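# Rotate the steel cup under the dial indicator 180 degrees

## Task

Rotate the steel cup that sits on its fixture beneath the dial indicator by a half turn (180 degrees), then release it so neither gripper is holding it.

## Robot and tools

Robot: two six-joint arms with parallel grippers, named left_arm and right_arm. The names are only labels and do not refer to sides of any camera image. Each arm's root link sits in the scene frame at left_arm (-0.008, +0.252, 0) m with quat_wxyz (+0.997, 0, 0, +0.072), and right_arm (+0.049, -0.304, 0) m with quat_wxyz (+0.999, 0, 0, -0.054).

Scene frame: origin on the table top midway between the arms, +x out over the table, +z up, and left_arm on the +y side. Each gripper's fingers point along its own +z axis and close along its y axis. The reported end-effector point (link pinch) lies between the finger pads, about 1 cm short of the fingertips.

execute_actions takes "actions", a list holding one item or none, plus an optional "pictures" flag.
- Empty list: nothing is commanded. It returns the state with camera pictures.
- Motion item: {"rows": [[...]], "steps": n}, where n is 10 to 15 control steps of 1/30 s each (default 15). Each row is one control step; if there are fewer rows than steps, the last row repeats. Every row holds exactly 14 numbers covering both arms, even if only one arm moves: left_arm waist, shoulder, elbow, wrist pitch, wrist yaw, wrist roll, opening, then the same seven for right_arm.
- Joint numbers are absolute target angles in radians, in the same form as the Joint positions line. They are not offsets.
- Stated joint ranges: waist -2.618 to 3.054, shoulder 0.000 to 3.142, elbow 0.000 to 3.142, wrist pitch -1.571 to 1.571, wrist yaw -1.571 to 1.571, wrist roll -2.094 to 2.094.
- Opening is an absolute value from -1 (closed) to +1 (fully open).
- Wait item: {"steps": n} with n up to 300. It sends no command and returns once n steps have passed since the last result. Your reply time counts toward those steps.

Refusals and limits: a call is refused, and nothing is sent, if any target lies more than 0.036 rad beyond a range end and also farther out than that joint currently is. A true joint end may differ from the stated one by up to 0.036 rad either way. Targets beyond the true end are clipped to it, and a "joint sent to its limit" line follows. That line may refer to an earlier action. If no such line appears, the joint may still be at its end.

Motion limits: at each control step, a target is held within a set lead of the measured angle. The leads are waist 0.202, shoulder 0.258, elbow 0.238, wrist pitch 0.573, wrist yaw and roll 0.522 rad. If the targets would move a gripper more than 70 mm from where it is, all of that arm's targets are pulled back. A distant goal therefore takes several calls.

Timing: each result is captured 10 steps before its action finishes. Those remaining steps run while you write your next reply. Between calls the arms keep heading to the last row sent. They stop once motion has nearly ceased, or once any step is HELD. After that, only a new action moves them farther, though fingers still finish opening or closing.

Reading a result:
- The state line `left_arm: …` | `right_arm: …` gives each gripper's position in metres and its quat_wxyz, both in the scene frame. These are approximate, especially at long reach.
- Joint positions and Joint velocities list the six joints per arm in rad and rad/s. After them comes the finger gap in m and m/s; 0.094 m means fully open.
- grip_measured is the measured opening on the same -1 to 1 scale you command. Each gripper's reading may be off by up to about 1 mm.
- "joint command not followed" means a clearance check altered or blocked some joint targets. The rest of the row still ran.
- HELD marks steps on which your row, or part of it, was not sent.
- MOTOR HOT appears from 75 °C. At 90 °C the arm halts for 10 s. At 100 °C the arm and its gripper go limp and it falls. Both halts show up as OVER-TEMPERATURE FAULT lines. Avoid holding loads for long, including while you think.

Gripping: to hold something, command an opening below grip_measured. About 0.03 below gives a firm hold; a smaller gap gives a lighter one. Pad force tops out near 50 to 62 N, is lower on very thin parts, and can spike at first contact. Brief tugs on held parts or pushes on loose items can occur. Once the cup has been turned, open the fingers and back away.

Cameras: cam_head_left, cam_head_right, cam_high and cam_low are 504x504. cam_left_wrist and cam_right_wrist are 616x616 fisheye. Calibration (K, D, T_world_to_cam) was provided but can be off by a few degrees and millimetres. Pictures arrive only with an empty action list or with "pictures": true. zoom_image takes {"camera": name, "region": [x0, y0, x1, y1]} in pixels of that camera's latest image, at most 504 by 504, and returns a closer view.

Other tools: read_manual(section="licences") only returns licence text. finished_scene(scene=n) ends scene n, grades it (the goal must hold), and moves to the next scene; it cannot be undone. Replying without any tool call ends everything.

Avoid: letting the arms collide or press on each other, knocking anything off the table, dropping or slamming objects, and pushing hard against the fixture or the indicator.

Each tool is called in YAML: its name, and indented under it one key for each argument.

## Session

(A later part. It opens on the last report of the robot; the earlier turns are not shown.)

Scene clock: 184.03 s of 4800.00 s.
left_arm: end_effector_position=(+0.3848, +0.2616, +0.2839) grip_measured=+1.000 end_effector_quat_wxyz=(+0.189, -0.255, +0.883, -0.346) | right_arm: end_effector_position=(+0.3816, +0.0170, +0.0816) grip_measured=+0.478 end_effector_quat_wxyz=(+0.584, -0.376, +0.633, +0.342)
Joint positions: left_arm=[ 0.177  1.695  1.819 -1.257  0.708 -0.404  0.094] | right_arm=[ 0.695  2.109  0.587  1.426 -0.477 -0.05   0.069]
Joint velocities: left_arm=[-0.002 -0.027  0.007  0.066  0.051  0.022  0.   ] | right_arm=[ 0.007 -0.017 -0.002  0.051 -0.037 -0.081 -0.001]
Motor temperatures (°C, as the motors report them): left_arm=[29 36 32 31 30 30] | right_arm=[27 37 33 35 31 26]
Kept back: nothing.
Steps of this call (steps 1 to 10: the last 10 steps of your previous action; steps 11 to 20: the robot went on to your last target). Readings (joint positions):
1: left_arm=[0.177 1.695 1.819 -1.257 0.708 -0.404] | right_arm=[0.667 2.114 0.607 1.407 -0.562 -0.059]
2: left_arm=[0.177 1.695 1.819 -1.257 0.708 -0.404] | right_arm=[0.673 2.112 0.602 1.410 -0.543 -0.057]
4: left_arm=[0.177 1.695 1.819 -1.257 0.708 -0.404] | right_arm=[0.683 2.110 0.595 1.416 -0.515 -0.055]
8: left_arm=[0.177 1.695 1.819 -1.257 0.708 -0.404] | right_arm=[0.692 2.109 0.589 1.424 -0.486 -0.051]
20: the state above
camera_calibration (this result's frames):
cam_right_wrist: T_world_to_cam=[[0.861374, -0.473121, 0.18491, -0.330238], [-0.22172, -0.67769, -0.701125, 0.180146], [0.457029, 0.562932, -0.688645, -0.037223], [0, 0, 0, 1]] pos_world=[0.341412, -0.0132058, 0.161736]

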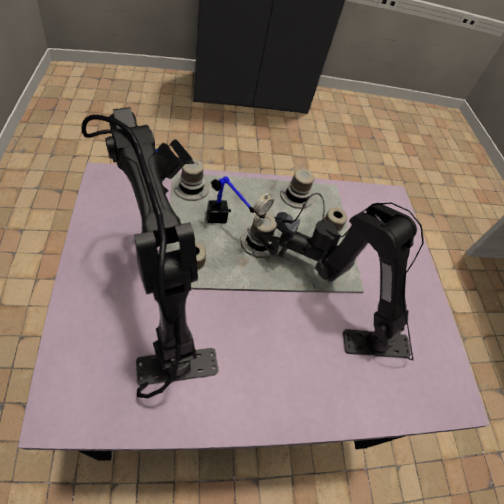

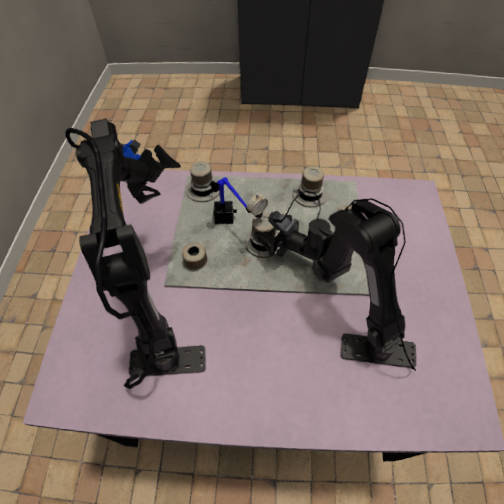

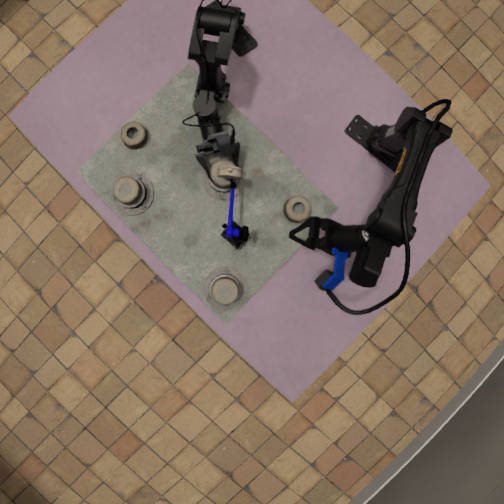

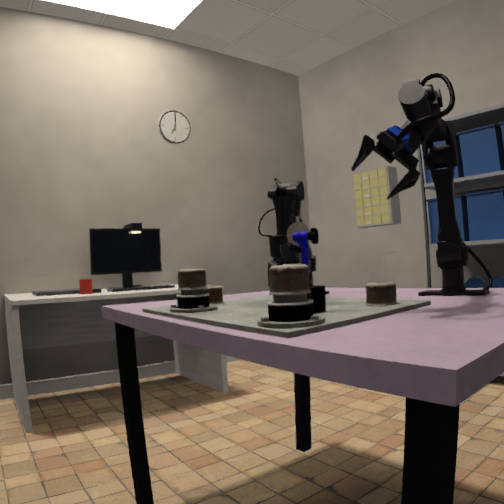

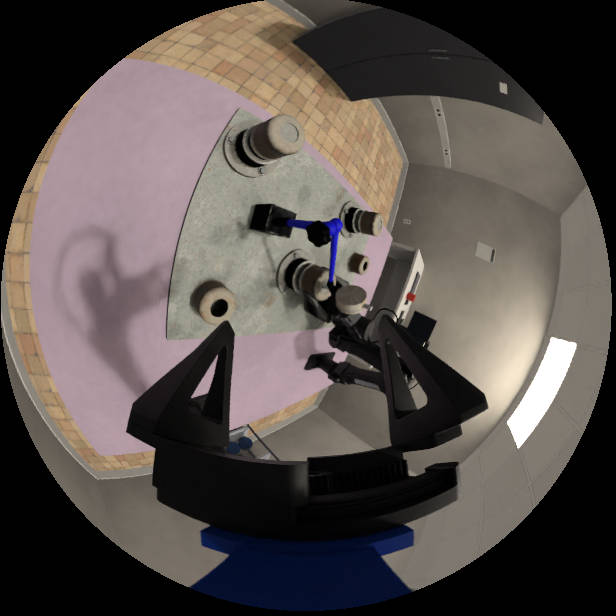

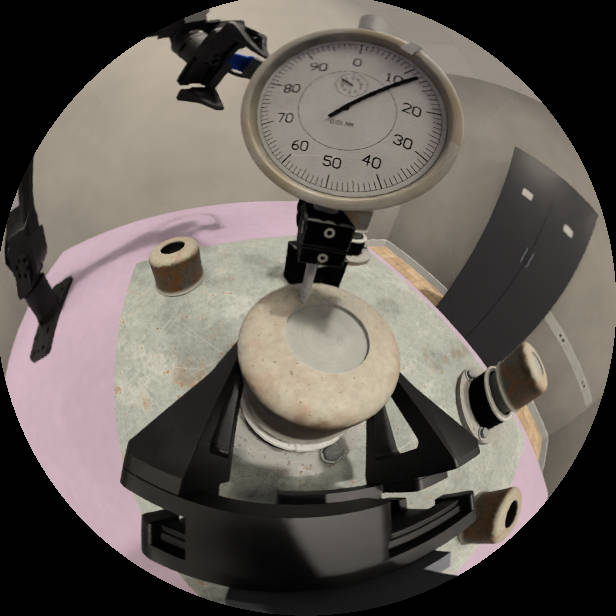

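execute_actions:
  actions:
    - {"rows": [ [0.177,1.695,1.819,-1.257,0.708,-0.404,1, 0.7090,2.086,0.5745,1.4450,-0.4554,-0.0336,0.447], [0.177,1.695,1.819,-1.257,0.708,-0.404,1, 0.7127,2.090,0.5723,1.4507,-0.4368,-0.0312,0.447], [0.177,1.695,1.819,-1.257,0.708,-0.404,1, 0.7183,2.094,0.5691,1.4590,-0.4074,-0.0275,0.447], [0.177,1.695,1.819,-1.257,0.708,-0.404,1, 0.7258,2.098,0.5649,1.4682,-0.3724,-0.0233,0.447], [0.177,1.695,1.819,-1.257,0.708,-0.404,1, 0.7354,2.102,0.5600,1.4770,-0.3345,-0.0191,0.447], [0.177,1.695,1.819,-1.257,0.708,-0.404,1, 0.7450,2.105,0.5554,1.4843,-0.2993,-0.0154,0.447], [0.177,1.695,1.819,-1.257,0.708,-0.404,1, 0.7549,2.105,0.5512,1.4894,-0.2724,-0.0127,0.447], [0.177,1.695,1.819,-1.257,0.708,-0.404,1, 0.7645,2.105,0.5473,1.4939,-0.2451,-0.0101,0.447], [0.177,1.695,1.819,-1.257,0.708,-0.404,1, 0.7741,2.105,0.5437,1.4980,-0.2175,-0.0076,0.447], [0.177,1.695,1.819,-1.257,0.708,-0.404,1, 0.7840,2.105,0.5395,1.5016,-0.1899,-0.0050,0.447], [0.177,1.695,1.819,-1.257,0.708,-0.404,1, 0.7943,2.105,0.5356,1.5046,-0.1621,-0.0025,0.447], [0.177,1.695,1.819,-1.257,0.708,-0.404,1, 0.8046,2.105,0.5321,1.5071,-0.1343,-0.0001,0.447], [0.177,1.695,1.819,-1.257,0.708,-0.404,1, 0.8150,2.105,0.5299,1.5092,-0.1064,0.0022,0.447], [0.177,1.695,1.819,-1.257,0.708,-0.404,1, 0.8255,2.105,0.5281,1.5107,-0.0785,0.0046,0.447], [0.177,1.695,1.819,-1.257,0.708,-0.404,1, 0.8360,2.105,0.5266,1.5117,-0.0505,0.0068,0.447] ], "steps": 15}

execute_actions:
  actions:
    - {"rows": [ [0.177,1.695,1.819,-1.257,0.708,-0.404,1, 0.8466,2.105,0.5255,1.5123,-0.0225,0.0091,0.447], [0.177,1.695,1.819,-1.257,0.708,-0.404,1, 0.8572,2.105,0.5247,1.5124,0.0055,0.0113,0.447], [0.177,1.695,1.819,-1.257,0.708,-0.404,1, 0.8678,2.105,0.5243,1.5121,0.0335,0.0136,0.447], [0.177,1.695,1.819,-1.257,0.708,-0.404,1, 0.8785,2.105,0.5242,1.5032,0.0615,0.0158,0.447], [0.177,1.695,1.819,-1.257,0.708,-0.404,1, 0.8891,2.105,0.5315,1.4919,0.0895,0.0181,0.447], [0.177,1.695,1.819,-1.257,0.708,-0.404,1, 0.8997,2.105,0.5402,1.4801,0.1174,0.0204,0.447], [0.177,1.695,1.819,-1.257,0.708,-0.404,1, 0.9103,2.105,0.5487,1.4678,0.1453,0.0227,0.447], [0.177,1.695,1.819,-1.257,0.708,-0.404,1, 0.9209,2.105,0.5565,1.4650,0.1730,0.0251,0.447], [0.177,1.695,1.819,-1.257,0.708,-0.404,1, 0.9314,2.105,0.5582,1.4617,0.2007,0.0276,0.447], [0.177,1.695,1.819,-1.257,0.708,-0.404,1, 0.9418,2.105,0.5603,1.4579,0.2284,0.0301,0.447], [0.177,1.695,1.819,-1.257,0.708,-0.404,1, 0.9522,2.105,0.5627,1.4536,0.2556,0.0327,0.447], [0.177,1.695,1.819,-1.257,0.708,-0.404,1, 0.9625,2.105,0.5654,1.4488,0.2827,0.0353,0.447], [0.177,1.695,1.819,-1.257,0.708,-0.404,1, 0.9724,2.105,0.5685,1.4435,0.3097,0.0381,0.447], [0.177,1.695,1.819,-1.257,0.708,-0.404,1, 0.9821,2.105,0.5720,1.4376,0.3369,0.0409,0.447], [0.177,1.695,1.819,-1.257,0.708,-0.404,1, 0.9918,2.105,0.5758,1.4313,0.3640,0.0439,0.447] ], "steps": 15}

execute_actions:
  actions:
    - {"rows": [ [0.177,1.695,1.819,-1.257,0.708,-0.404,1, 1.0017,2.105,0.5799,1.4244,0.3909,0.0470,0.447], [0.177,1.695,1.819,-1.257,0.708,-0.404,1, 1.0115,2.105,0.5844,1.4170,0.4176,0.0503,0.447], [0.177,1.695,1.819,-1.257,0.708,-0.404,1, 1.0211,2.105,0.5892,1.4090,0.4442,0.0537,0.447], [0.177,1.695,1.819,-1.257,0.708,-0.404,1, 1.0305,2.105,0.5943,1.4005,0.4705,0.0573,0.447], [0.177,1.695,1.819,-1.257,0.708,-0.404,1, 1.0398,2.105,0.5998,1.3915,0.4967,0.0611,0.447], [0.177,1.695,1.819,-1.257,0.708,-0.404,1, 1.0488,2.105,0.6055,1.3819,0.5227,0.0651,0.447], [0.177,1.695,1.819,-1.257,0.708,-0.404,1, 1.0578,2.105,0.6116,1.3718,0.5485,0.0693,0.447], [0.177,1.695,1.819,-1.257,0.708,-0.404,1, 1.0665,2.105,0.6180,1.3611,0.5741,0.0736,0.447], [0.177,1.695,1.819,-1.257,0.708,-0.404,1, 1.0751,2.105,0.6247,1.3522,0.5944,0.0773,0.447], [0.177,1.695,1.819,-1.257,0.708,-0.404,1, 1.0835,2.105,0.6317,1.3441,0.6121,0.0806,0.447], [0.177,1.695,1.819,-1.257,0.708,-0.404,1, 1.0901,2.105,0.6375,1.3382,0.6246,0.0830,0.447], [0.177,1.695,1.819,-1.257,0.708,-0.404,1, 1.0957,2.105,0.6428,1.3333,0.6346,0.0850,0.447], [0.177,1.695,1.819,-1.257,0.708,-0.404,1, 1.0997,2.105,0.6465,1.3296,0.6421,0.0865,0.447], [0.177,1.695,1.819,-1.257,0.708,-0.404,1, 1.1028,2.105,0.6497,1.3271,0.6471,0.0875,0.447], [0.177,1.695,1.819,-1.257,0.708,-0.404,1, 1.1052,2.105,0.6520,1.3259,0.6496,0.0880,0.447] ], "steps": 15}

execute_actions:
  actions:
    - {"rows": [ [0.177,1.695,1.819,-1.257,0.708,-0.404,1, 1.1067,2.105,0.6536,1.3259,0.6496,0.0880,0.447], [0.177,1.695,1.819,-1.257,0.708,-0.404,1, 1.1075,2.105,0.6544,1.3259,0.6496,0.0880,0.447] ], "steps": 10}

execute_actions:
  actions:
    - {"steps": 14}
  pictures: true

Scene clock: 190.70 s of 4800.00 s.
left_arm: end_effector_position=(+0.3848, +0.2616, +0.2839) grip_measured=+1.000 end_effector_quat_wxyz=(+0.189, -0.255, +0.883, -0.346) | right_arm: end_effector_position=(+0.3819, +0.0170, +0.0817) grip_measured=+0.478 end_effector_quat_wxyz=(+0.589, -0.366, +0.638, +0.334)
Joint positions: left_arm=[ 0.177  1.695  1.819 -1.257  0.708 -0.404  0.094] | right_arm=[ 0.71   2.109  0.579  1.439 -0.433 -0.044  0.069]
Joint velocities: left_arm=[ 0.007  0.007 -0.007 -0.022 -0.007 -0.051  0.   ] | right_arm=[ 0.183 -0.022 -0.139  0.168  0.608  0.081 -0.   ]
Motor temperatures (°C, as the motors report them): left_arm=[29 36 32 31 30 30] | right_arm=[27 38 33 36 31 26]
Steps of this call (steps 1 to 15: the robot went on to your last target; steps 16 to 90: nothing new was sent; then 3.50 s passed at rest; steps 91 to 95: the first 5 steps of this action). Readings (joint positions):
91: left_arm=[0.177 1.695 1.819 -1.257 0.708 -0.404] | right_arm=[0.695 2.109 0.587 1.427 -0.476 -0.050]
92: left_arm=[0.177 1.695 1.819 -1.257 0.708 -0.404] | right_arm=[0.697 2.109 0.587 1.427 -0.473 -0.049]
94: left_arm=[0.177 1.695 1.819 -1.257 0.708 -0.404] | right_arm=[0.704 2.109 0.582 1.434 -0.451 -0.046]
95: the state above

Scene clock: 191.20 s of 4800.00 s.
left_arm: end_effector_position=(+0.3848, +0.2616, +0.2839) grip_measured=+1.000 end_effector_quat_wxyz=(+0.189, -0.255, +0.883, -0.346) | right_arm: end_effector_position=(+0.3830, +0.0167, +0.0815) grip_measured=+0.478 end_effector_quat_wxyz=(+0.629, -0.281, +0.677, +0.258)
Joint positions: left_arm=[ 0.177  1.695  1.819 -1.257  0.708 -0.404  0.094] | right_arm=[ 0.858  2.109  0.539  1.495 -0.032 -0.006  0.069]
Joint velocities: left_arm=[-0.007  0.012 -0.012 -0.066 -0.051 -0.051  0.   ] | right_arm=[ 0.31   0.002 -0.017 -0.066  0.784  0.037 -0.001]
Motor temperatures (°C, as the motors report them): left_arm=[29 36 32 31 30 30] | right_arm=[27 38 33 36 31 26]
Steps of this call (steps 1 to 10: the last 10 steps of your previous action; steps 11 to 15: the first 5 steps of this action). Readings (joint positions):
11: left_arm=[0.177 1.695 1.819 -1.257 0.708 -0.404] | right_arm=[0.816 2.109 0.542 1.490 -0.144 -0.015]
12: left_arm=[0.177 1.695 1.819 -1.257 0.708 -0.404] | right_arm=[0.827 2.109 0.541 1.493 -0.116 -0.013]
14: left_arm=[0.177 1.695 1.819 -1.257 0.708 -0.404] | right_arm=[0.848 2.109 0.539 1.495 -0.060 -0.008]
15: the state above

Scene clock: 191.70 s of 4800.00 s.
left_arm: end_effector_position=(+0.3848, +0.2616, +0.2839) grip_measured=+1.000 end_effector_quat_wxyz=(+0.189, -0.255, +0.883, -0.346) | right_arm: end_effector_position=(+0.3839, +0.0163, +0.0814) grip_measured=+0.478 end_effector_quat_wxyz=(+0.654, -0.191, +0.711, +0.174)
Joint positions: left_arm=[ 0.177  1.695  1.819 -1.257  0.708 -0.404  0.094] | right_arm=[1.011 2.109 0.574 1.446 0.379 0.031 0.069]
Joint velocities: left_arm=[-0.007  0.007  0.002 -0.007 -0.081 -0.037  0.   ] | right_arm=[ 0.276  0.007  0.134 -0.3    0.755  0.139 -0.001]
Motor temperatures (°C, as the motors report them): left_arm=[29 36 32 31 30 30] | right_arm=[27 38 33 36 31 26]
Steps of this call (steps 1 to 10: the last 10 steps of your previous action; steps 11 to 15: the first 5 steps of this action). Readings (joint positions):
11: left_arm=[0.177 1.695 1.819 -1.257 0.708 -0.404] | right_arm=[0.972 2.109 0.556 1.471 0.271 0.020]
12: left_arm=[0.177 1.695 1.819 -1.257 0.708 -0.404] | right_arm=[0.982 2.109 0.560 1.465 0.299 0.023]
14: left_arm=[0.177 1.695 1.819 -1.257 0.708 -0.404] | right_arm=[1.002 2.109 0.569 1.453 0.352 0.028]
15: the state above

Scene clock: 192.03 s of 4800.00 s.
left_arm: end_effector_position=(+0.3848, +0.2616, +0.2839) grip_measured=+1.000 end_effector_quat_wxyz=(+0.189, -0.255, +0.883, -0.346) | right_arm: end_effector_position=(+0.3847, +0.0162, +0.0814) grip_measured=+0.478 end_effector_quat_wxyz=(+0.661, -0.140, +0.727, +0.125)
Joint positions: left_arm=[ 0.177  1.695  1.819 -1.257  0.708 -0.404  0.094] | right_arm=[1.084 2.109 0.628 1.365 0.596 0.061 0.069]
Joint velocities: left_arm=[ 0.007 -0.002 -0.002 -0.007  0.022  0.066  0.   ] | right_arm=[ 0.09   0.032  0.085 -0.227  0.374  0.081 -0.001]
Motor temperatures (°C, as the motors report them): left_arm=[29 36 32 31 30 30] | right_arm=[27 38 33 36 31 26]
Kept back: the last 10 steps of this action.
Steps of this call (steps 1 to 10: the last 10 steps of your previous action). Readings (joint positions):
1: left_arm=[0.177 1.695 1.819 -1.257 0.708 -0.404] | right_arm=[1.020 2.109 0.579 1.438 0.405 0.034]
2: left_arm=[0.177 1.695 1.819 -1.257 0.708 -0.404] | right_arm=[1.030 2.109 0.585 1.430 0.431 0.038]
4: left_arm=[0.177 1.695 1.819 -1.257 0.708 -0.404] | right_arm=[1.047 2.109 0.597 1.412 0.483 0.044]
8: left_arm=[0.177 1.695 1.819 -1.257 0.708 -0.404] | right_arm=[1.075 2.109 0.620 1.378 0.569 0.057]
10: the state above

Scene clock: 192.50 s of 4800.00 s.
left_arm: end_effector_position=(+0.3848, +0.2616, +0.2839) grip_measured=+1.000 end_effector_quat_wxyz=(+0.189, -0.255, +0.883, -0.346) | right_arm: end_effector_position=(+0.3848, +0.0159, +0.0813) grip_measured=+0.478 end_effector_quat_wxyz=(+0.661, -0.131, +0.729, +0.117)
Joint positions: left_arm=[ 0.177  1.695  1.819 -1.257  0.708 -0.404  0.094] | right_arm=[1.095 2.109 0.638 1.349 0.63  0.069 0.069]
Joint velocities: left_arm=[ 0.007 -0.012  0.007  0.037 -0.007  0.066  0.   ] | right_arm=[-0.012  0.017 -0.012  0.022 -0.051 -0.007 -0.   ]
Motor temperatures (°C, as the motors report them): left_arm=[29 36 32 31 30 30] | right_arm=[27 38 33 36 31 26]
Kept back: nothing.
Steps of this call (steps 1 to 10: the last 10 steps of your previous action; steps 11 to 14: the robot went on to your last target). Readings (joint positions):
1: left_arm=[0.177 1.695 1.819 -1.257 0.708 -0.404] | right_arm=[1.088 2.109 0.631 1.361 0.606 0.063]
2: left_arm=[0.177 1.695 1.819 -1.257 0.708 -0.404] | right_arm=[1.090 2.109 0.633 1.357 0.613 0.065]
4: left_arm=[0.177 1.695 1.819 -1.257 0.708 -0.404] | right_arm=[1.092 2.109 0.636 1.353 0.622 0.067]
8: left_arm=[0.177 1.695 1.819 -1.257 0.708 -0.404] | right_arm=[1.094 2.109 0.638 1.350 0.628 0.069]
14: the state above
camera_calibration (this result's frames):
cam_right_wrist: T_world_to_cam=[[0.344991, -0.920709, 0.182416, -0.127449], [-0.62026, -0.369499, -0.691916, 0.32767], [0.704456, 0.12556, -0.698553, -0.125769], [0, 0, 0, 1]] pos_world=[0.335808, 0.0195223, 0.162113]

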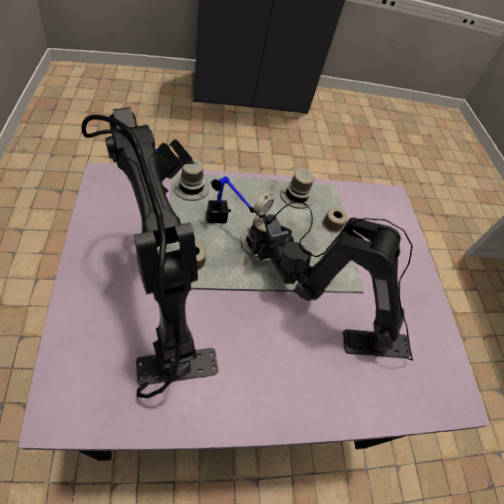

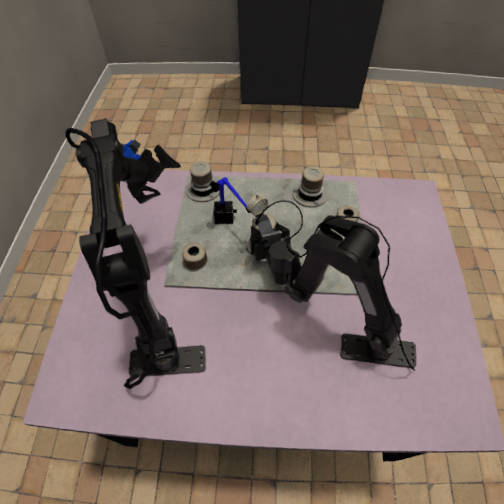

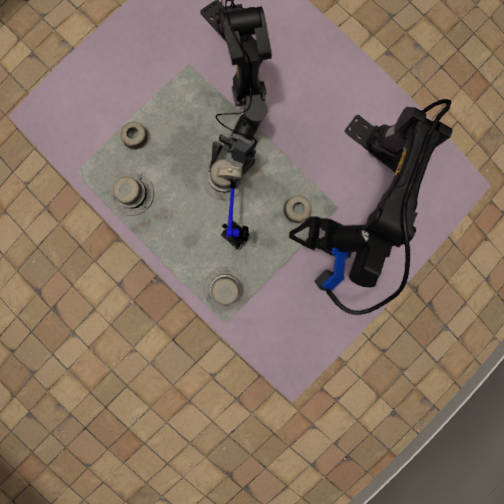

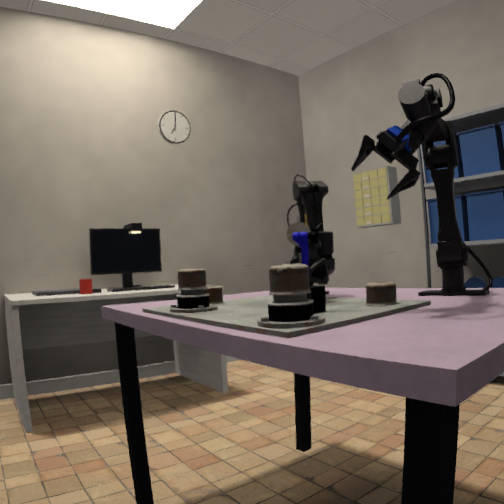

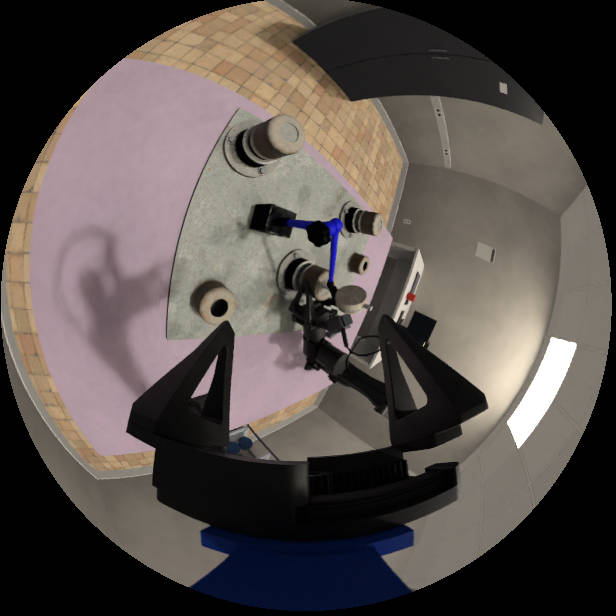

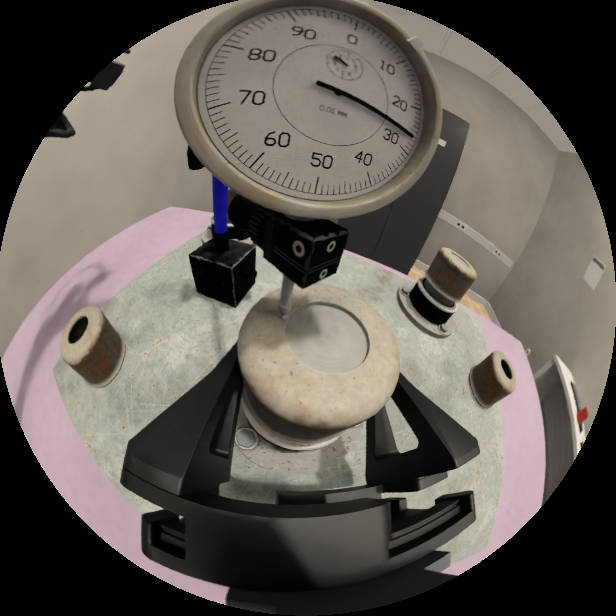

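zoom_image:
  camera: "cam_right_wrist"
  region: [220, 270, 420, 470]

Region (220, 270, 420, 470) of cam_right_wrist's 616x616 image, scaled by 2.520, with more detail than that image has.

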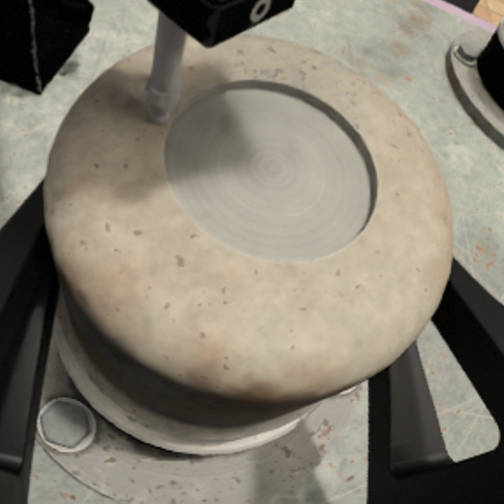

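execute_actions:
  actions:
    - {"rows": [ [0.177,1.695,1.819,-1.257,0.708,-0.404,1, 1.1020,2.105,0.6490,1.3330,0.6430,0.0820,0.447], [0.177,1.695,1.819,-1.257,0.708,-0.404,1, 1.0980,2.105,0.6440,1.3400,0.6360,0.0760,0.447], [0.177,1.695,1.819,-1.257,0.708,-0.404,1, 1.0950,2.105,0.6400,1.3460,0.6310,0.0710,0.447], [0.177,1.695,1.819,-1.257,0.708,-0.404,1, 1.0950,2.105,0.6390,1.3490,0.6300,0.0700,0.50], [0.177,1.695,1.819,-1.257,0.708,-0.404,1, 1.0950,2.105,0.6390,1.3490,0.6300,0.0700,0.58], [0.177,1.695,1.819,-1.257,0.708,-0.404,1, 1.0930,2.105,0.6360,1.3530,0.6290,0.0690,0.68], [0.177,1.695,1.819,-1.257,0.708,-0.404,1, 1.0910,2.105,0.6330,1.3570,0.6275,0.0680,0.79], [0.177,1.695,1.819,-1.257,0.708,-0.404,1, 1.0885,2.105,0.6305,1.3610,0.6260,0.0670,0.90], [0.177,1.695,1.819,-1.257,0.708,-0.404,1, 1.0860,2.105,0.6280,1.3640,0.6240,0.0665,1], [0.177,1.695,1.819,-1.257,0.708,-0.404,1, 1.0860,2.105,0.6280,1.3640,0.6240,0.0665,1], [0.177,1.695,1.819,-1.257,0.708,-0.404,1, 1.0816,2.105,0.6215,1.3701,0.6141,0.0665,1], [0.177,1.695,1.819,-1.257,0.708,-0.404,1, 1.0790,2.105,0.6173,1.3816,0.5966,0.0655,1], [0.177,1.695,1.819,-1.257,0.708,-0.404,1, 1.0747,2.105,0.6128,1.3942,0.5714,0.0613,1], [0.177,1.695,1.819,-1.257,0.708,-0.404,1, 1.0701,2.105,0.6075,1.4074,0.5409,0.0559,1], [0.177,1.695,1.819,-1.257,0.708,-0.404,1, 1.0645,2.105,0.6017,1.4209,0.5074,0.0504,1] ], "steps": 15}

execute_actions:
  actions:
    - {"rows": [ [0.177,1.695,1.819,-1.257,0.708,-0.404,1, 1.0571,2.105,0.5947,1.4335,0.4737,0.0451,1], [0.177,1.695,1.819,-1.257,0.708,-0.404,1, 1.0485,2.105,0.5880,1.4425,0.4475,0.0413,1], [0.177,1.695,1.819,-1.257,0.708,-0.404,1, 1.0398,2.105,0.5816,1.4510,0.4212,0.0377,1], [0.177,1.695,1.819,-1.257,0.708,-0.404,1, 1.0308,2.105,0.5755,1.4590,0.3946,0.0343,1], [0.177,1.695,1.819,-1.257,0.708,-0.404,1, 1.0218,2.105,0.5698,1.4664,0.3679,0.0310,1], [0.177,1.695,1.819,-1.257,0.708,-0.404,1, 1.0125,2.105,0.5643,1.4733,0.3410,0.0279,1], [0.177,1.695,1.819,-1.257,0.708,-0.404,1, 1.0031,2.105,0.5592,1.4796,0.3139,0.0249,1], [0.177,1.695,1.819,-1.257,0.708,-0.404,1, 0.9935,2.105,0.5544,1.4855,0.2867,0.0221,1], [0.177,1.695,1.819,-1.257,0.708,-0.404,1, 0.9837,2.105,0.5499,1.4908,0.2594,0.0193,1], [0.177,1.695,1.819,-1.257,0.708,-0.404,1, 0.9738,2.105,0.5458,1.4956,0.2319,0.0167,1], [0.177,1.695,1.819,-1.257,0.708,-0.404,1, 0.9638,2.105,0.5420,1.4999,0.2044,0.0141,1], [0.177,1.695,1.819,-1.257,0.708,-0.404,1, 0.9537,2.105,0.5385,1.5037,0.1767,0.0116,1], [0.177,1.695,1.819,-1.257,0.708,-0.404,1, 0.9435,2.105,0.5349,1.5070,0.1490,0.0091,1], [0.177,1.695,1.819,-1.257,0.708,-0.404,1, 0.9332,2.105,0.5317,1.5098,0.1213,0.0067,1], [0.177,1.695,1.819,-1.257,0.708,-0.404,1, 0.9228,2.105,0.5288,1.5121,0.0934,0.0044,1] ], "steps": 15}

execute_actions:
  actions:
    - {"rows": [ [0.177,1.695,1.819,-1.257,0.708,-0.404,1, 0.9124,2.105,0.5262,1.5139,0.0655,0.0021,1], [0.177,1.695,1.819,-1.257,0.708,-0.404,1, 0.9019,2.105,0.5245,1.5152,0.0375,-0.0002,1], [0.177,1.695,1.819,-1.257,0.708,-0.404,1, 0.8913,2.105,0.5232,1.5161,0.0095,-0.0024,1], [0.177,1.695,1.819,-1.257,0.708,-0.404,1, 0.8807,2.105,0.5222,1.5164,-0.0185,-0.0047,1], [0.177,1.695,1.819,-1.257,0.708,-0.404,1, 0.8701,2.105,0.5215,1.5163,-0.0465,-0.0069,1], [0.177,1.695,1.819,-1.257,0.708,-0.404,1, 0.8595,2.105,0.5212,1.5047,-0.0745,-0.0092,1], [0.177,1.695,1.819,-1.257,0.708,-0.404,1, 0.8488,2.105,0.5293,1.4927,-0.1025,-0.0114,1], [0.177,1.695,1.819,-1.257,0.708,-0.404,1, 0.8382,2.105,0.5387,1.4802,-0.1304,-0.0138,1], [0.177,1.695,1.819,-1.257,0.708,-0.404,1, 0.8276,2.105,0.5485,1.4671,-0.1583,-0.0161,1], [0.177,1.695,1.819,-1.257,0.708,-0.404,1, 0.8170,2.105,0.5566,1.4646,-0.1861,-0.0185,1], [0.177,1.695,1.819,-1.257,0.708,-0.404,1, 0.8065,2.105,0.5581,1.4616,-0.2139,-0.0210,1], [0.177,1.695,1.819,-1.257,0.708,-0.404,1, 0.7960,2.105,0.5599,1.4580,-0.2415,-0.0236,1], [0.177,1.695,1.819,-1.257,0.708,-0.404,1, 0.7856,2.105,0.5621,1.4539,-0.2691,-0.0261,1], [0.177,1.695,1.819,-1.257,0.708,-0.404,1, 0.7753,2.105,0.5646,1.4494,-0.2966,-0.0287,1], [0.177,1.695,1.819,-1.257,0.708,-0.404,1, 0.7650,2.105,0.5670,1.4443,-0.3240,-0.0314,1] ], "steps": 15}

execute_actions:
  actions:
    - {"rows": [ [0.177,1.695,1.819,-1.257,0.708,-0.404,1, 0.7549,2.105,0.5697,1.4388,-0.3513,-0.0342,1], [0.177,1.695,1.819,-1.257,0.708,-0.404,1, 0.7448,2.105,0.5733,1.4328,-0.3785,-0.0371,1], [0.177,1.695,1.819,-1.257,0.708,-0.404,1, 0.7349,2.105,0.5772,1.4262,-0.4055,-0.0403,1], [0.177,1.695,1.819,-1.257,0.708,-0.404,1, 0.7250,2.110,0.5814,1.4190,-0.4324,-0.0435,1], [0.177,1.695,1.819,-1.257,0.708,-0.404,1, 0.7154,2.115,0.5860,1.4116,-0.4591,-0.0468,1], [0.177,1.695,1.819,-1.257,0.708,-0.404,1, 0.7058,2.120,0.5909,1.4034,-0.4857,-0.0503,1], [0.177,1.695,1.819,-1.257,0.708,-0.404,1, 0.6964,2.125,0.5961,1.3948,-0.5121,-0.0539,1], [0.177,1.695,1.819,-1.257,0.708,-0.404,1, 0.6872,2.129,0.6016,1.3897,-0.5383,-0.0565,1], [0.177,1.695,1.819,-1.257,0.708,-0.404,1, 0.6781,2.132,0.6075,1.3849,-0.5643,-0.0592,1], [0.177,1.695,1.819,-1.257,0.708,-0.404,1, 0.6693,2.1349,0.6137,1.3800,-0.5902,-0.0619,1], [0.177,1.695,1.819,-1.257,0.708,-0.404,1, 0.6605,2.1373,0.6201,1.3745,-0.6159,-0.0647,1], [0.177,1.695,1.819,-1.257,0.708,-0.404,1, 0.6520,2.1393,0.6269,1.3689,-0.6413,-0.0675,1], [0.177,1.695,1.819,-1.257,0.708,-0.404,1, 0.6436,2.1412,0.6340,1.3629,-0.6666,-0.0704,1], [0.177,1.695,1.819,-1.257,0.708,-0.404,1, 0.6355,2.1431,0.6413,1.3563,-0.6916,-0.0735,1], [0.177,1.695,1.819,-1.257,0.708,-0.404,1, 0.6275,2.1455,0.6490,1.3495,-0.7165,-0.0767,1] ], "steps": 15}

execute_actions:
  actions:
    - {"rows": [ [0.177,1.695,1.819,-1.257,0.708,-0.404,1, 0.6197,2.1484,0.6569,1.3421,-0.7412,-0.0800,1], [0.177,1.695,1.819,-1.257,0.708,-0.404,1, 0.6121,2.1514,0.6646,1.3343,-0.7657,-0.0835,1], [0.177,1.695,1.819,-1.257,0.708,-0.404,1, 0.6047,2.1543,0.6725,1.3260,-0.7899,-0.0871,1], [0.177,1.695,1.819,-1.257,0.708,-0.404,1, 0.5976,2.1572,0.6813,1.3173,-0.8140,-0.0908,1], [0.177,1.695,1.819,-1.257,0.708,-0.404,1, 0.5906,2.1601,0.6902,1.3079,-0.8378,-0.0949,1], [0.177,1.695,1.819,-1.257,0.708,-0.404,1, 0.5839,2.1631,0.6994,1.2978,-0.8614,-0.0992,1], [0.177,1.695,1.819,-1.257,0.708,-0.404,1, 0.5773,2.1660,0.7089,1.2874,-0.8848,-0.1037,1], [0.177,1.695,1.819,-1.257,0.708,-0.404,1, 0.5710,2.1689,0.7186,1.2764,-0.9079,-0.1086,1], [0.177,1.695,1.819,-1.257,0.708,-0.404,1, 0.5648,2.1718,0.7286,1.2650,-0.9309,-0.1137,1], [0.177,1.695,1.819,-1.257,0.708,-0.404,1, 0.5589,2.1747,0.7388,1.2528,-0.9536,-0.1191,1], [0.177,1.695,1.819,-1.257,0.708,-0.404,1, 0.5532,2.1777,0.7493,1.2399,-0.9761,-0.1248,1], [0.177,1.695,1.819,-1.257,0.708,-0.404,1, 0.5477,2.1806,0.7600,1.2264,-0.9984,-0.1311,1], [0.177,1.695,1.819,-1.257,0.708,-0.404,1, 0.5424,2.1835,0.7709,1.2123,-1.0205,-0.1378,1], [0.177,1.695,1.819,-1.257,0.708,-0.404,1, 0.5373,2.1864,0.7821,1.1985,-1.0402,-0.1441,1], [0.177,1.695,1.819,-1.257,0.708,-0.404,1, 0.5324,2.1893,0.7939,1.1870,-1.0554,-0.1495,1] ], "steps": 15}

execute_actions:
  actions:
    - {"rows": [ [0.177,1.695,1.819,-1.257,0.708,-0.404,1, 0.5282,2.1920,0.8049,1.1769,-1.0683,-0.1542,1], [0.177,1.695,1.819,-1.257,0.708,-0.404,1, 0.5250,2.1940,0.8137,1.1699,-1.0768,-0.1575,1], [0.177,1.695,1.819,-1.257,0.708,-0.404,1, 0.5223,2.1958,0.8213,1.1644,-1.0820,-0.1599,1], [0.177,1.695,1.819,-1.257,0.708,-0.404,1, 0.5206,2.1969,0.8267,1.1623,-1.0835,-0.1607,1], [0.177,1.695,1.819,-1.257,0.708,-0.404,1, 0.5193,2.1978,0.8308,1.1623,-1.0835,-0.1607,1], [0.177,1.695,1.819,-1.257,0.708,-0.404,1, 0.5189,2.1981,0.8320,1.1623,-1.0835,-0.1607,1], [0.177,1.695,1.819,-1.257,0.708,-0.404,1, 0.5189,2.1981,0.8320,1.1623,-1.0835,-0.1607,0.93], [0.177,1.695,1.819,-1.257,0.708,-0.404,1, 0.5189,2.1981,0.8320,1.1623,-1.0835,-0.1607,0.86], [0.177,1.695,1.819,-1.257,0.708,-0.404,1, 0.5189,2.1981,0.8320,1.1623,-1.0835,-0.1607,0.79], [0.177,1.695,1.819,-1.257,0.708,-0.404,1, 0.5189,2.1981,0.8320,1.1623,-1.0835,-0.1607,0.72], [0.177,1.695,1.819,-1.257,0.708,-0.404,1, 0.5189,2.1981,0.8320,1.1623,-1.0835,-0.1607,0.66], [0.177,1.695,1.819,-1.257,0.708,-0.404,1, 0.5189,2.1981,0.8320,1.1623,-1.0835,-0.1607,0.61], [0.177,1.695,1.819,-1.257,0.708,-0.404,1, 0.5189,2.1981,0.8320,1.1623,-1.0835,-0.1607,0.57], [0.177,1.695,1.819,-1.257,0.708,-0.404,1, 0.5189,2.1981,0.8320,1.1623,-1.0835,-0.1607,0.545], [0.177,1.695,1.819,-1.257,0.708,-0.404,1, 0.5189,2.1981,0.8320,1.1623,-1.0835,-0.1607,0.525] ], "steps": 15}

execute_actions:
  actions:
    - {"rows": [ [0.177,1.695,1.819,-1.257,0.708,-0.404,1, 0.5215,2.1920,0.8280,1.1690,-1.0810,-0.1595,0.51], [0.177,1.695,1.819,-1.257,0.708,-0.404,1, 0.5240,2.1860,0.8240,1.1760,-1.0780,-0.1580,0.50], [0.177,1.695,1.819,-1.257,0.708,-0.404,1, 0.5265,2.1800,0.8190,1.1830,-1.0750,-0.1565,0.49], [0.177,1.695,1.819,-1.257,0.708,-0.404,1, 0.5290,2.1750,0.8150,1.1890,-1.0720,-0.1550,0.482], [0.177,1.695,1.819,-1.257,0.708,-0.404,1, 0.5290,2.1750,0.8150,1.1890,-1.0720,-0.1550,0.474], [0.177,1.695,1.819,-1.257,0.708,-0.404,1, 0.5290,2.1750,0.8150,1.1890,-1.0720,-0.1550,0.465], [0.177,1.695,1.819,-1.257,0.708,-0.404,1, 0.5290,2.1750,0.8150,1.1890,-1.0720,-0.1550,0.455], [0.177,1.695,1.819,-1.257,0.708,-0.404,1, 0.5290,2.1750,0.8150,1.1890,-1.0720,-0.1550,0.447] ], "steps": 10}

execute_actions:
  actions:
    - {"steps": 12}
  pictures: true

Scene clock: 205.67 s of 4800.00 s.
left_arm: end_effector_position=(+0.3848, +0.2616, +0.2839) grip_measured=+1.000 end_effector_quat_wxyz=(+0.189, -0.255, +0.883, -0.346) | right_arm: end_effector_position=(+0.3848, +0.0159, +0.0813) grip_measured=+0.550 end_effector_quat_wxyz=(+0.661, -0.132, +0.729, +0.117)
Joint positions: left_arm=[ 0.177  1.695  1.819 -1.257  0.708 -0.404  0.094] | right_arm=[1.095 2.109 0.638 1.349 0.63  0.068 0.073]
Joint velocities: left_arm=[ 0.002 -0.012 -0.012 -0.051  0.081  0.007  0.   ] | right_arm=[-0.032  0.017  0.012 -0.022  0.022 -0.081  0.055]
Motor temperatures (°C, as the motors report them): left_arm=[29 36 32 31 30 30] | right_arm=[27 38 33 36 31 26]
Steps of this call (steps 1 to 30: the robot went on to your last target; steps 31 to 90: nothing new was sent; then 10.00 s passed at rest; steps 91 to 95: the first 5 steps of this action). Readings (joint positions):
91: left_arm=[0.177 1.695 1.819 -1.257 0.708 -0.404] | right_arm=[1.095 2.109 0.638 1.349 0.630 0.069]
92: left_arm=[0.177 1.695 1.819 -1.257 0.708 -0.404] | right_arm=[1.095 2.109 0.638 1.349 0.630 0.069]
94: left_arm=[0.177 1.695 1.819 -1.257 0.708 -0.404] | right_arm=[1.095 2.109 0.638 1.349 0.630 0.068]
95: the state above

Scene clock: 206.17 s of 4800.00 s.
left_arm: end_effector_position=(+0.3848, +0.2616, +0.2839) grip_measured=+1.000 end_effector_quat_wxyz=(+0.189, -0.255, +0.883, -0.346) | right_arm: end_effector_position=(+0.3827, +0.0178, +0.0817) grip_measured=+1.000 end_effector_quat_wxyz=(+0.657, -0.168, +0.718, +0.157)
Joint positions: left_arm=[ 0.177  1.695  1.819 -1.257  0.708 -0.404  0.094] | right_arm=[1.049 2.109 0.594 1.418 0.475 0.049 0.094]
Joint velocities: left_arm=[ 0.007  0.002  0.002  0.037 -0.066 -0.007  0.   ] | right_arm=[-0.281 -0.017 -0.193  0.212 -0.696 -0.081  0.   ]
Motor temperatures (°C, as the motors report them): left_arm=[29 36 32 31 30 30] | right_arm=[27 38 33 36 31 26]
Steps of this call (steps 1 to 10: the last 10 steps of your previous action; steps 11 to 15: the first 5 steps of this action). Readings (joint positions):
11: left_arm=[0.177 1.695 1.819 -1.257 0.708 -0.404] | right_arm=[1.081 2.109 0.622 1.383 0.566 0.062]
12: left_arm=[0.177 1.695 1.819 -1.257 0.708 -0.404] | right_arm=[1.075 2.109 0.615 1.392 0.545 0.059]
14: left_arm=[0.177 1.695 1.819 -1.257 0.708 -0.404] | right_arm=[1.059 2.109 0.601 1.409 0.499 0.053]
15: the state above

Scene clock: 206.67 s of 4800.00 s.
left_arm: end_effector_position=(+0.3848, +0.2616, +0.2839) grip_measured=+1.000 end_effector_quat_wxyz=(+0.189, -0.255, +0.883, -0.346) | right_arm: end_effector_position=(+0.3834, +0.0156, +0.0812) grip_measured=+1.000 end_effector_quat_wxyz=(+0.637, -0.255, +0.688, +0.237)
Joint positions: left_arm=[ 0.177  1.695  1.819 -1.257  0.708 -0.404  0.094] | right_arm=[0.898 2.109 0.538 1.495 0.078 0.008 0.094]
Joint velocities: left_arm=[ 0.002 -0.012  0.017 -0.051 -0.022  0.022  0.   ] | right_arm=[-0.3    0.007 -0.037  0.081 -0.799 -0.037  0.   ]
Motor temperatures (°C, as the motors report them): left_arm=[29 37 32 32 30 30] | right_arm=[27 38 33 36 31 26]
Steps of this call (steps 1 to 10: the last 10 steps of your previous action; steps 11 to 15: the first 5 steps of this action). Readings (joint positions):
11: left_arm=[0.177 1.695 1.819 -1.257 0.708 -0.404] | right_arm=[0.940 2.109 0.546 1.484 0.188 0.018]
12: left_arm=[0.177 1.695 1.819 -1.257 0.708 -0.404] | right_arm=[0.930 2.109 0.543 1.488 0.160 0.015]
14: left_arm=[0.177 1.695 1.819 -1.257 0.708 -0.404] | right_arm=[0.909 2.109 0.539 1.493 0.105 0.010]
15: the state above

Scene clock: 207.17 s of 4800.00 s.
left_arm: end_effector_position=(+0.3848, +0.2616, +0.2839) grip_measured=+1.000 end_effector_quat_wxyz=(+0.189, -0.255, +0.883, -0.346) | right_arm: end_effector_position=(+0.3820, +0.0157, +0.0794) grip_measured=+1.000 end_effector_quat_wxyz=(+0.597, -0.344, +0.652, +0.316)
Joint positions: left_arm=[ 0.177  1.695  1.819 -1.257  0.708 -0.404  0.094] | right_arm=[ 0.743  2.109  0.559  1.458 -0.337 -0.03   0.094]
Joint velocities: left_arm=[-0.002 -0.017 -0.022 -0.051  0.037 -0.022  0.   ] | right_arm=[-0.286 -0.027  0.139 -0.227 -0.755 -0.139  0.   ]
Motor temperatures (°C, as the motors report them): left_arm=[29 37 32 32 30 30] | right_arm=[27 38 33 36 31 26]
Steps of this call (steps 1 to 10: the last 10 steps of your previous action; steps 11 to 15: the first 5 steps of this action). Readings (joint positions):
11: left_arm=[0.177 1.695 1.819 -1.257 0.708 -0.404] | right_arm=[0.782 2.109 0.541 1.476 -0.228 -0.018]
12: left_arm=[0.177 1.695 1.819 -1.257 0.708 -0.404] | right_arm=[0.772 2.109 0.546 1.472 -0.255 -0.021]
14: left_arm=[0.177 1.695 1.819 -1.257 0.708 -0.404] | right_arm=[0.752 2.109 0.554 1.463 -0.310 -0.027]
15: the state above

Scene clock: 207.67 s of 4800.00 s.
left_arm: end_effector_position=(+0.3848, +0.2616, +0.2839) grip_measured=+1.000 end_effector_quat_wxyz=(+0.189, -0.255, +0.883, -0.346) | right_arm: end_effector_position=(+0.3813, +0.0162, +0.0808) grip_measured=+1.000 end_effector_quat_wxyz=(+0.553, -0.426, +0.600, +0.391)
Joint positions: left_arm=[ 0.177  1.695  1.819 -1.257  0.708 -0.404  0.094] | right_arm=[ 0.613  2.134  0.657  1.366 -0.725 -0.076  0.094]
Joint velocities: left_arm=[ 0.007 -0.007  0.012 -0.007 -0.051 -0.066  0.   ] | right_arm=[-0.222  0.1    0.203 -0.271 -0.769 -0.095  0.   ]
Motor temperatures (°C, as the motors report them): left_arm=[29 37 32 32 30 30] | right_arm=[27 38 33 36 31 26]
Steps of this call (steps 1 to 10: the last 10 steps of your previous action; steps 11 to 15: the first 5 steps of this action). Readings (joint positions):
11: left_arm=[0.177 1.695 1.819 -1.257 0.708 -0.404] | right_arm=[0.644 2.118 0.626 1.395 -0.626 -0.062]
12: left_arm=[0.177 1.695 1.819 -1.257 0.708 -0.404] | right_arm=[0.636 2.122 0.634 1.389 -0.651 -0.065]
14: left_arm=[0.177 1.695 1.819 -1.257 0.708 -0.404] | right_arm=[0.621 2.130 0.649 1.374 -0.701 -0.072]
15: the state above

Scene clock: 208.17 s of 4800.00 s.
left_arm: end_effector_position=(+0.3848, +0.2616, +0.2839) grip_measured=+1.000 end_effector_quat_wxyz=(+0.189, -0.255, +0.883, -0.346) | right_arm: end_effector_position=(+0.3836, +0.0163, +0.0825) grip_measured=+1.000 end_effector_quat_wxyz=(+0.507, -0.493, +0.545, +0.450)
Joint positions: left_arm=[ 0.177  1.695  1.819 -1.257  0.708 -0.404  0.094] | right_arm=[ 0.532  2.174  0.803  1.215 -1.032 -0.144  0.094]
Joint velocities: left_arm=[ 0.002  0.027  0.007 -0.007  0.051 -0.022  0.   ] | right_arm=[-0.056  0.042  0.188 -0.198 -0.3   -0.095  0.   ]
Motor temperatures (°C, as the motors report them): left_arm=[29 37 32 32 30 30] | right_arm=[27 38 33 36 31 26]
Steps of this call (steps 1 to 10: the last 10 steps of your previous action; steps 11 to 15: the first 5 steps of this action). Readings (joint positions):
11: left_arm=[0.177 1.695 1.819 -1.257 0.708 -0.404] | right_arm=[0.547 2.166 0.767 1.251 -0.978 -0.127]
12: left_arm=[0.177 1.695 1.819 -1.257 0.708 -0.404] | right_arm=[0.542 2.169 0.778 1.240 -0.995 -0.132]
14: left_arm=[0.177 1.695 1.819 -1.257 0.708 -0.404] | right_arm=[0.535 2.173 0.796 1.222 -1.022 -0.140]
15: the state above

Scene clock: 208.50 s of 4800.00 s.
left_arm: end_effector_position=(+0.3848, +0.2616, +0.2839) grip_measured=+1.000 end_effector_quat_wxyz=(+0.189, -0.255, +0.883, -0.346) | right_arm: end_effector_position=(+0.3802, +0.0164, +0.0819) grip_measured=+0.538 end_effector_quat_wxyz=(-0.498, +0.501, -0.538, -0.459)
Joint positions: left_arm=[ 0.177  1.695  1.819 -1.257  0.708 -0.404  0.094] | right_arm=[ 0.529  2.176  0.813  1.192 -1.068 -0.154  0.072]
Joint velocities: left_arm=[-0.012 -0.007 -0.002  0.051 -0.007  0.007  0.   ] | right_arm=[ 0.007 -0.012 -0.022 -0.022 -0.037 -0.037 -0.019]
Motor temperatures (°C, as the motors report them): left_arm=[29 37 32 32 30 30] | right_arm=[27 38 33 36 31 26]
Kept back: the last 10 steps of this action.
Steps of this call (steps 1 to 10: the last 10 steps of your previous action). Readings (joint positions):
1: left_arm=[0.177 1.695 1.819 -1.257 0.708 -0.404] | right_arm=[0.530 2.175 0.808 1.210 -1.040 -0.146]
2: left_arm=[0.177 1.695 1.819 -1.257 0.708 -0.404] | right_arm=[0.529 2.176 0.811 1.206 -1.045 -0.148]
4: left_arm=[0.177 1.695 1.819 -1.257 0.708 -0.404] | right_arm=[0.529 2.176 0.813 1.201 -1.055 -0.150]
8: left_arm=[0.177 1.695 1.819 -1.257 0.708 -0.404] | right_arm=[0.529 2.176 0.813 1.194 -1.065 -0.153]
10: the state above

Scene clock: 208.90 s of 4800.00 s.
left_arm: end_effector_position=(+0.3848, +0.2616, +0.2839) grip_measured=+1.000 end_effector_quat_wxyz=(+0.189, -0.255, +0.883, -0.346) | right_arm: end_effector_position=(+0.3799, +0.0165, +0.0820) grip_measured=+0.478 end_effector_quat_wxyz=(-0.498, +0.501, -0.538, -0.460)
Joint positions: left_arm=[ 0.177  1.695  1.819 -1.257  0.708 -0.404  0.094] | right_arm=[ 0.529  2.176  0.813  1.192 -1.07  -0.155  0.069]
Joint velocities: left_arm=[-0.002 -0.022  0.002  0.051 -0.022 -0.022  0.   ] | right_arm=[-0.017 -0.012  0.012 -0.037  0.022 -0.022 -0.001]
Motor temperatures (°C, as the motors report them): left_arm=[29 37 32 32 30 30] | right_arm=[27 38 33 36 31 26]
Kept back: nothing.
Steps of this call (steps 1 to 10: the last 10 steps of your previous action; steps 11 to 12: the robot went on to your last target). Readings (joint positions):
1: left_arm=[0.177 1.695 1.819 -1.257 0.708 -0.404] | right_arm=[0.529 2.176 0.813 1.192 -1.069 -0.155]
2: left_arm=[0.177 1.695 1.819 -1.257 0.708 -0.404] | right_arm=[0.529 2.176 0.813 1.192 -1.070 -0.155]
4: left_arm=[0.177 1.695 1.819 -1.257 0.708 -0.404] | right_arm=[0.529 2.176 0.813 1.192 -1.070 -0.155]
8: left_arm=[0.177 1.695 1.819 -1.257 0.708 -0.404] | right_arm=[0.529 2.176 0.813 1.192 -1.070 -0.155]
12: the state above
camera_calibration (this result's frames):
cam_right_wrist: T_world_to_cam=[[0.980364, -0.070967, 0.183983, -0.380852], [0.0809581, -0.705897, -0.703673, 0.0653986], [0.17981, 0.704751, -0.68629, 0.0668954], [0, 0, 0, 1]] pos_world=[0.356051, -0.0280078, 0.161999]

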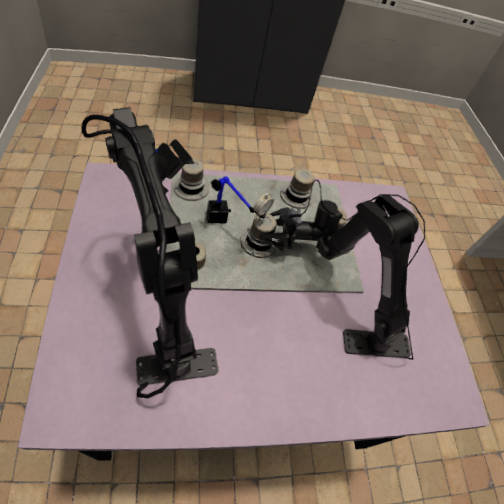

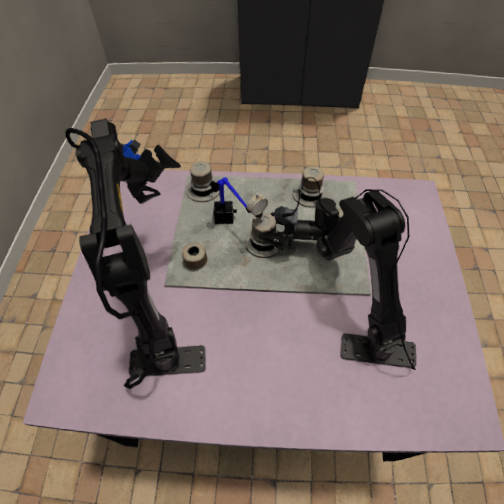

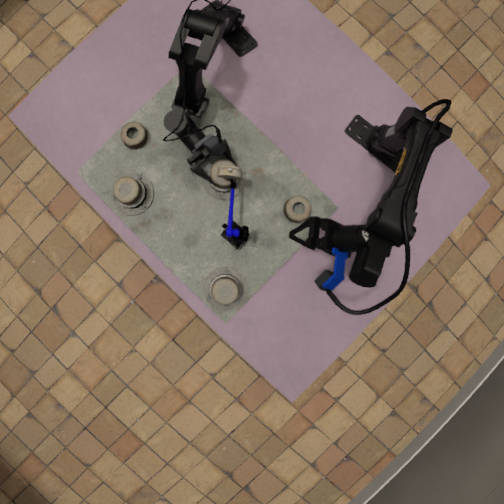

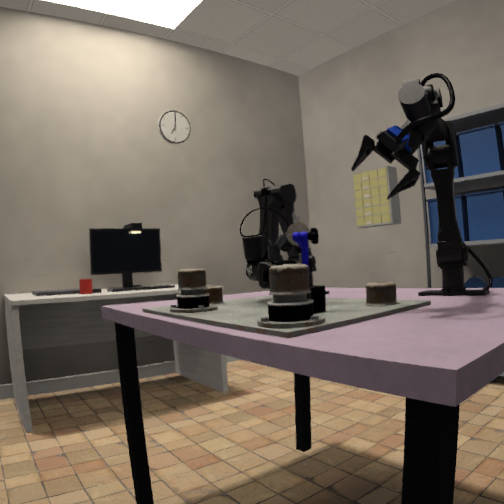

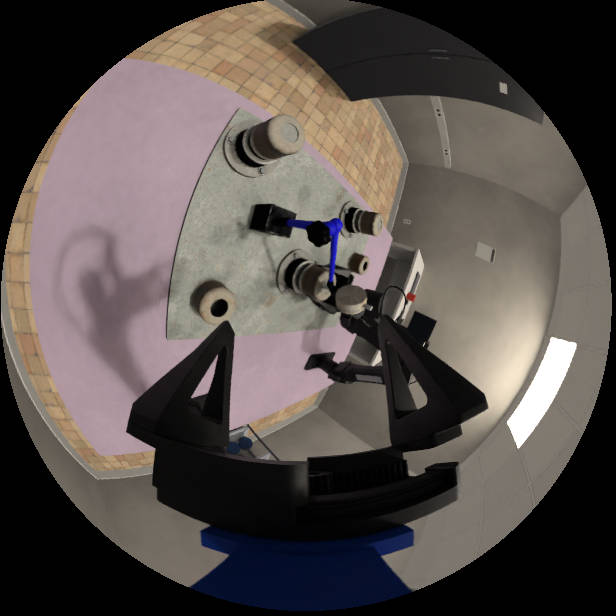

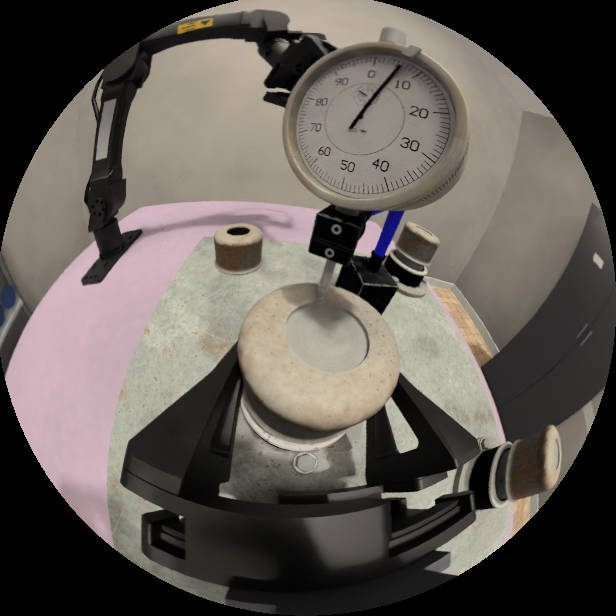

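execute_actions:
  actions: []

Scene clock: 211.67 s of 4800.00 s.
left_arm: end_effector_position=(+0.3848, +0.2616, +0.2839) grip_measured=+1.000 end_effector_quat_wxyz=(+0.189, -0.255, +0.883, -0.346) | right_arm: end_effector_position=(+0.3799, +0.0165, +0.0820) grip_measured=+0.478 end_effector_quat_wxyz=(-0.498, +0.501, -0.538, -0.460)
Joint positions: left_arm=[ 0.177  1.695  1.819 -1.257  0.708 -0.404  0.094] | right_arm=[ 0.529  2.176  0.813  1.192 -1.07  -0.155  0.069]
Joint velocities: left_arm=[-0.017 -0.012 -0.007 -0.022  0.007  0.11   0.   ] | right_arm=[-0.002 -0.007 -0.002  0.037 -0.095 -0.066 -0.001]
Motor temperatures (°C, as the motors report them): left_arm=[29 37 32 32 30 30] | right_arm=[27 38 33 36 31 26]
Kept back: nothing.
Steps of this call (steps 1 to 15: the robot went on to your last target; steps 16 to 83: nothing new was sent). Readings (joint positions):
1: left_arm=[0.177 1.695 1.819 -1.257 0.708 -0.404] | right_arm=[0.529 2.176 0.813 1.192 -1.070 -0.155]
2: left_arm=[0.177 1.695 1.819 -1.257 0.708 -0.404] | right_arm=[0.529 2.176 0.813 1.192 -1.070 -0.155]
4: left_arm=[0.177 1.695 1.819 -1.257 0.708 -0.404] | right_arm=[0.529 2.176 0.813 1.192 -1.070 -0.155]
8: left_arm=[0.177 1.695 1.819 -1.257 0.708 -0.404] | right_arm=[0.529 2.176 0.813 1.192 -1.070 -0.155]
83: the state above
All arms were judged still, so your last target was given up. Only a new action makes them travel on or press farther. Fingers that are still opening or closing keep moving.
camera_calibration (this result's frames):
cam_right_wrist: T_world_to_cam=[[0.980364, -0.070967, 0.183983, -0.380852], [0.0809581, -0.705897, -0.703673, 0.0653986], [0.17981, 0.704751, -0.68629, 0.0668954], [0, 0, 0, 1]] pos_world=[0.356051, -0.0280078, 0.161999]

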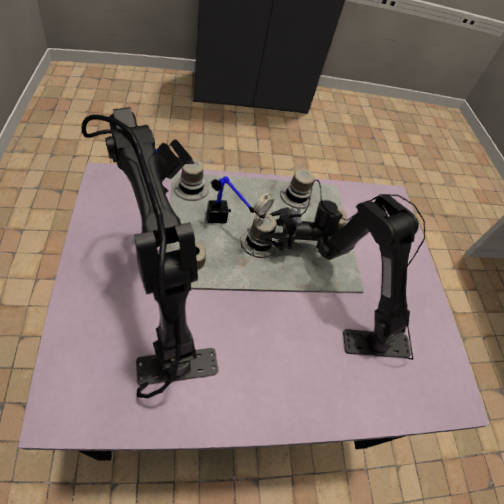

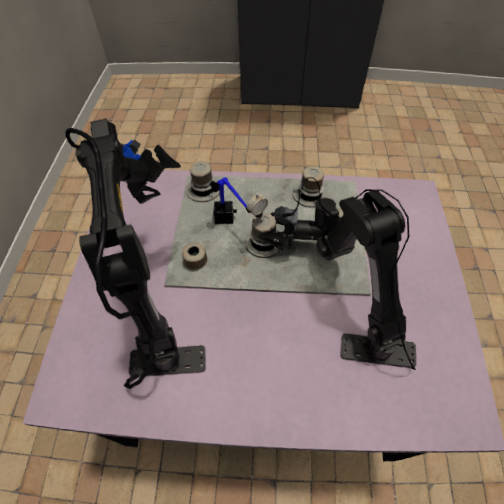

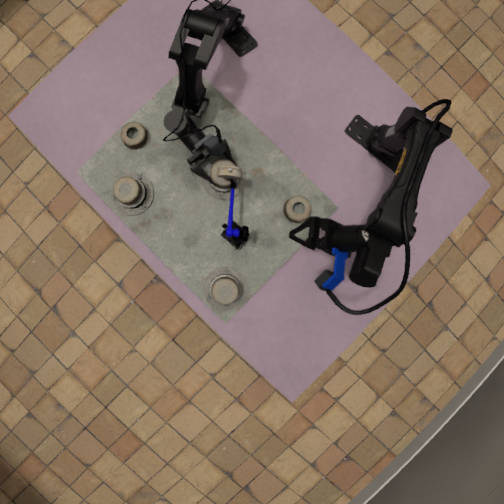

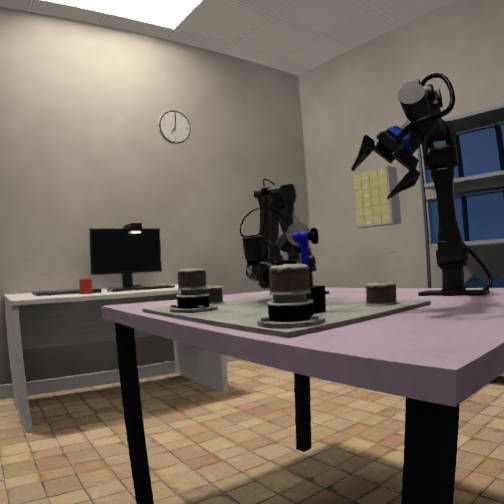

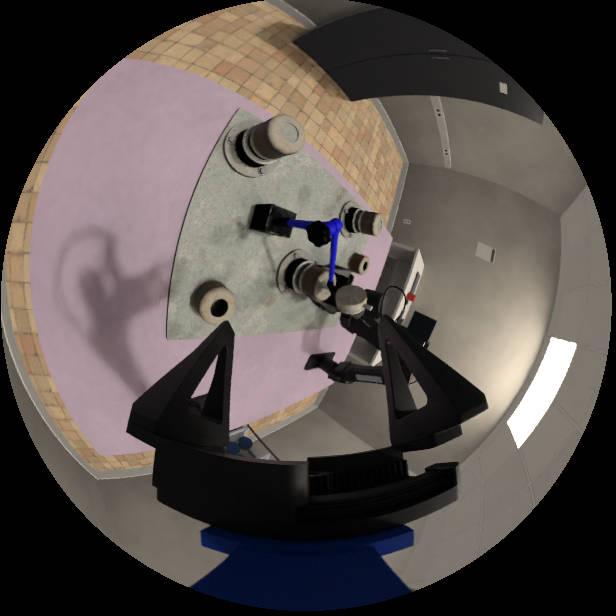

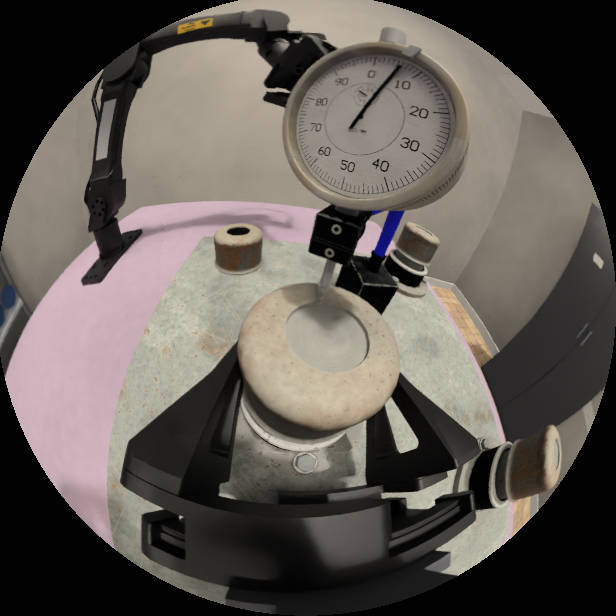

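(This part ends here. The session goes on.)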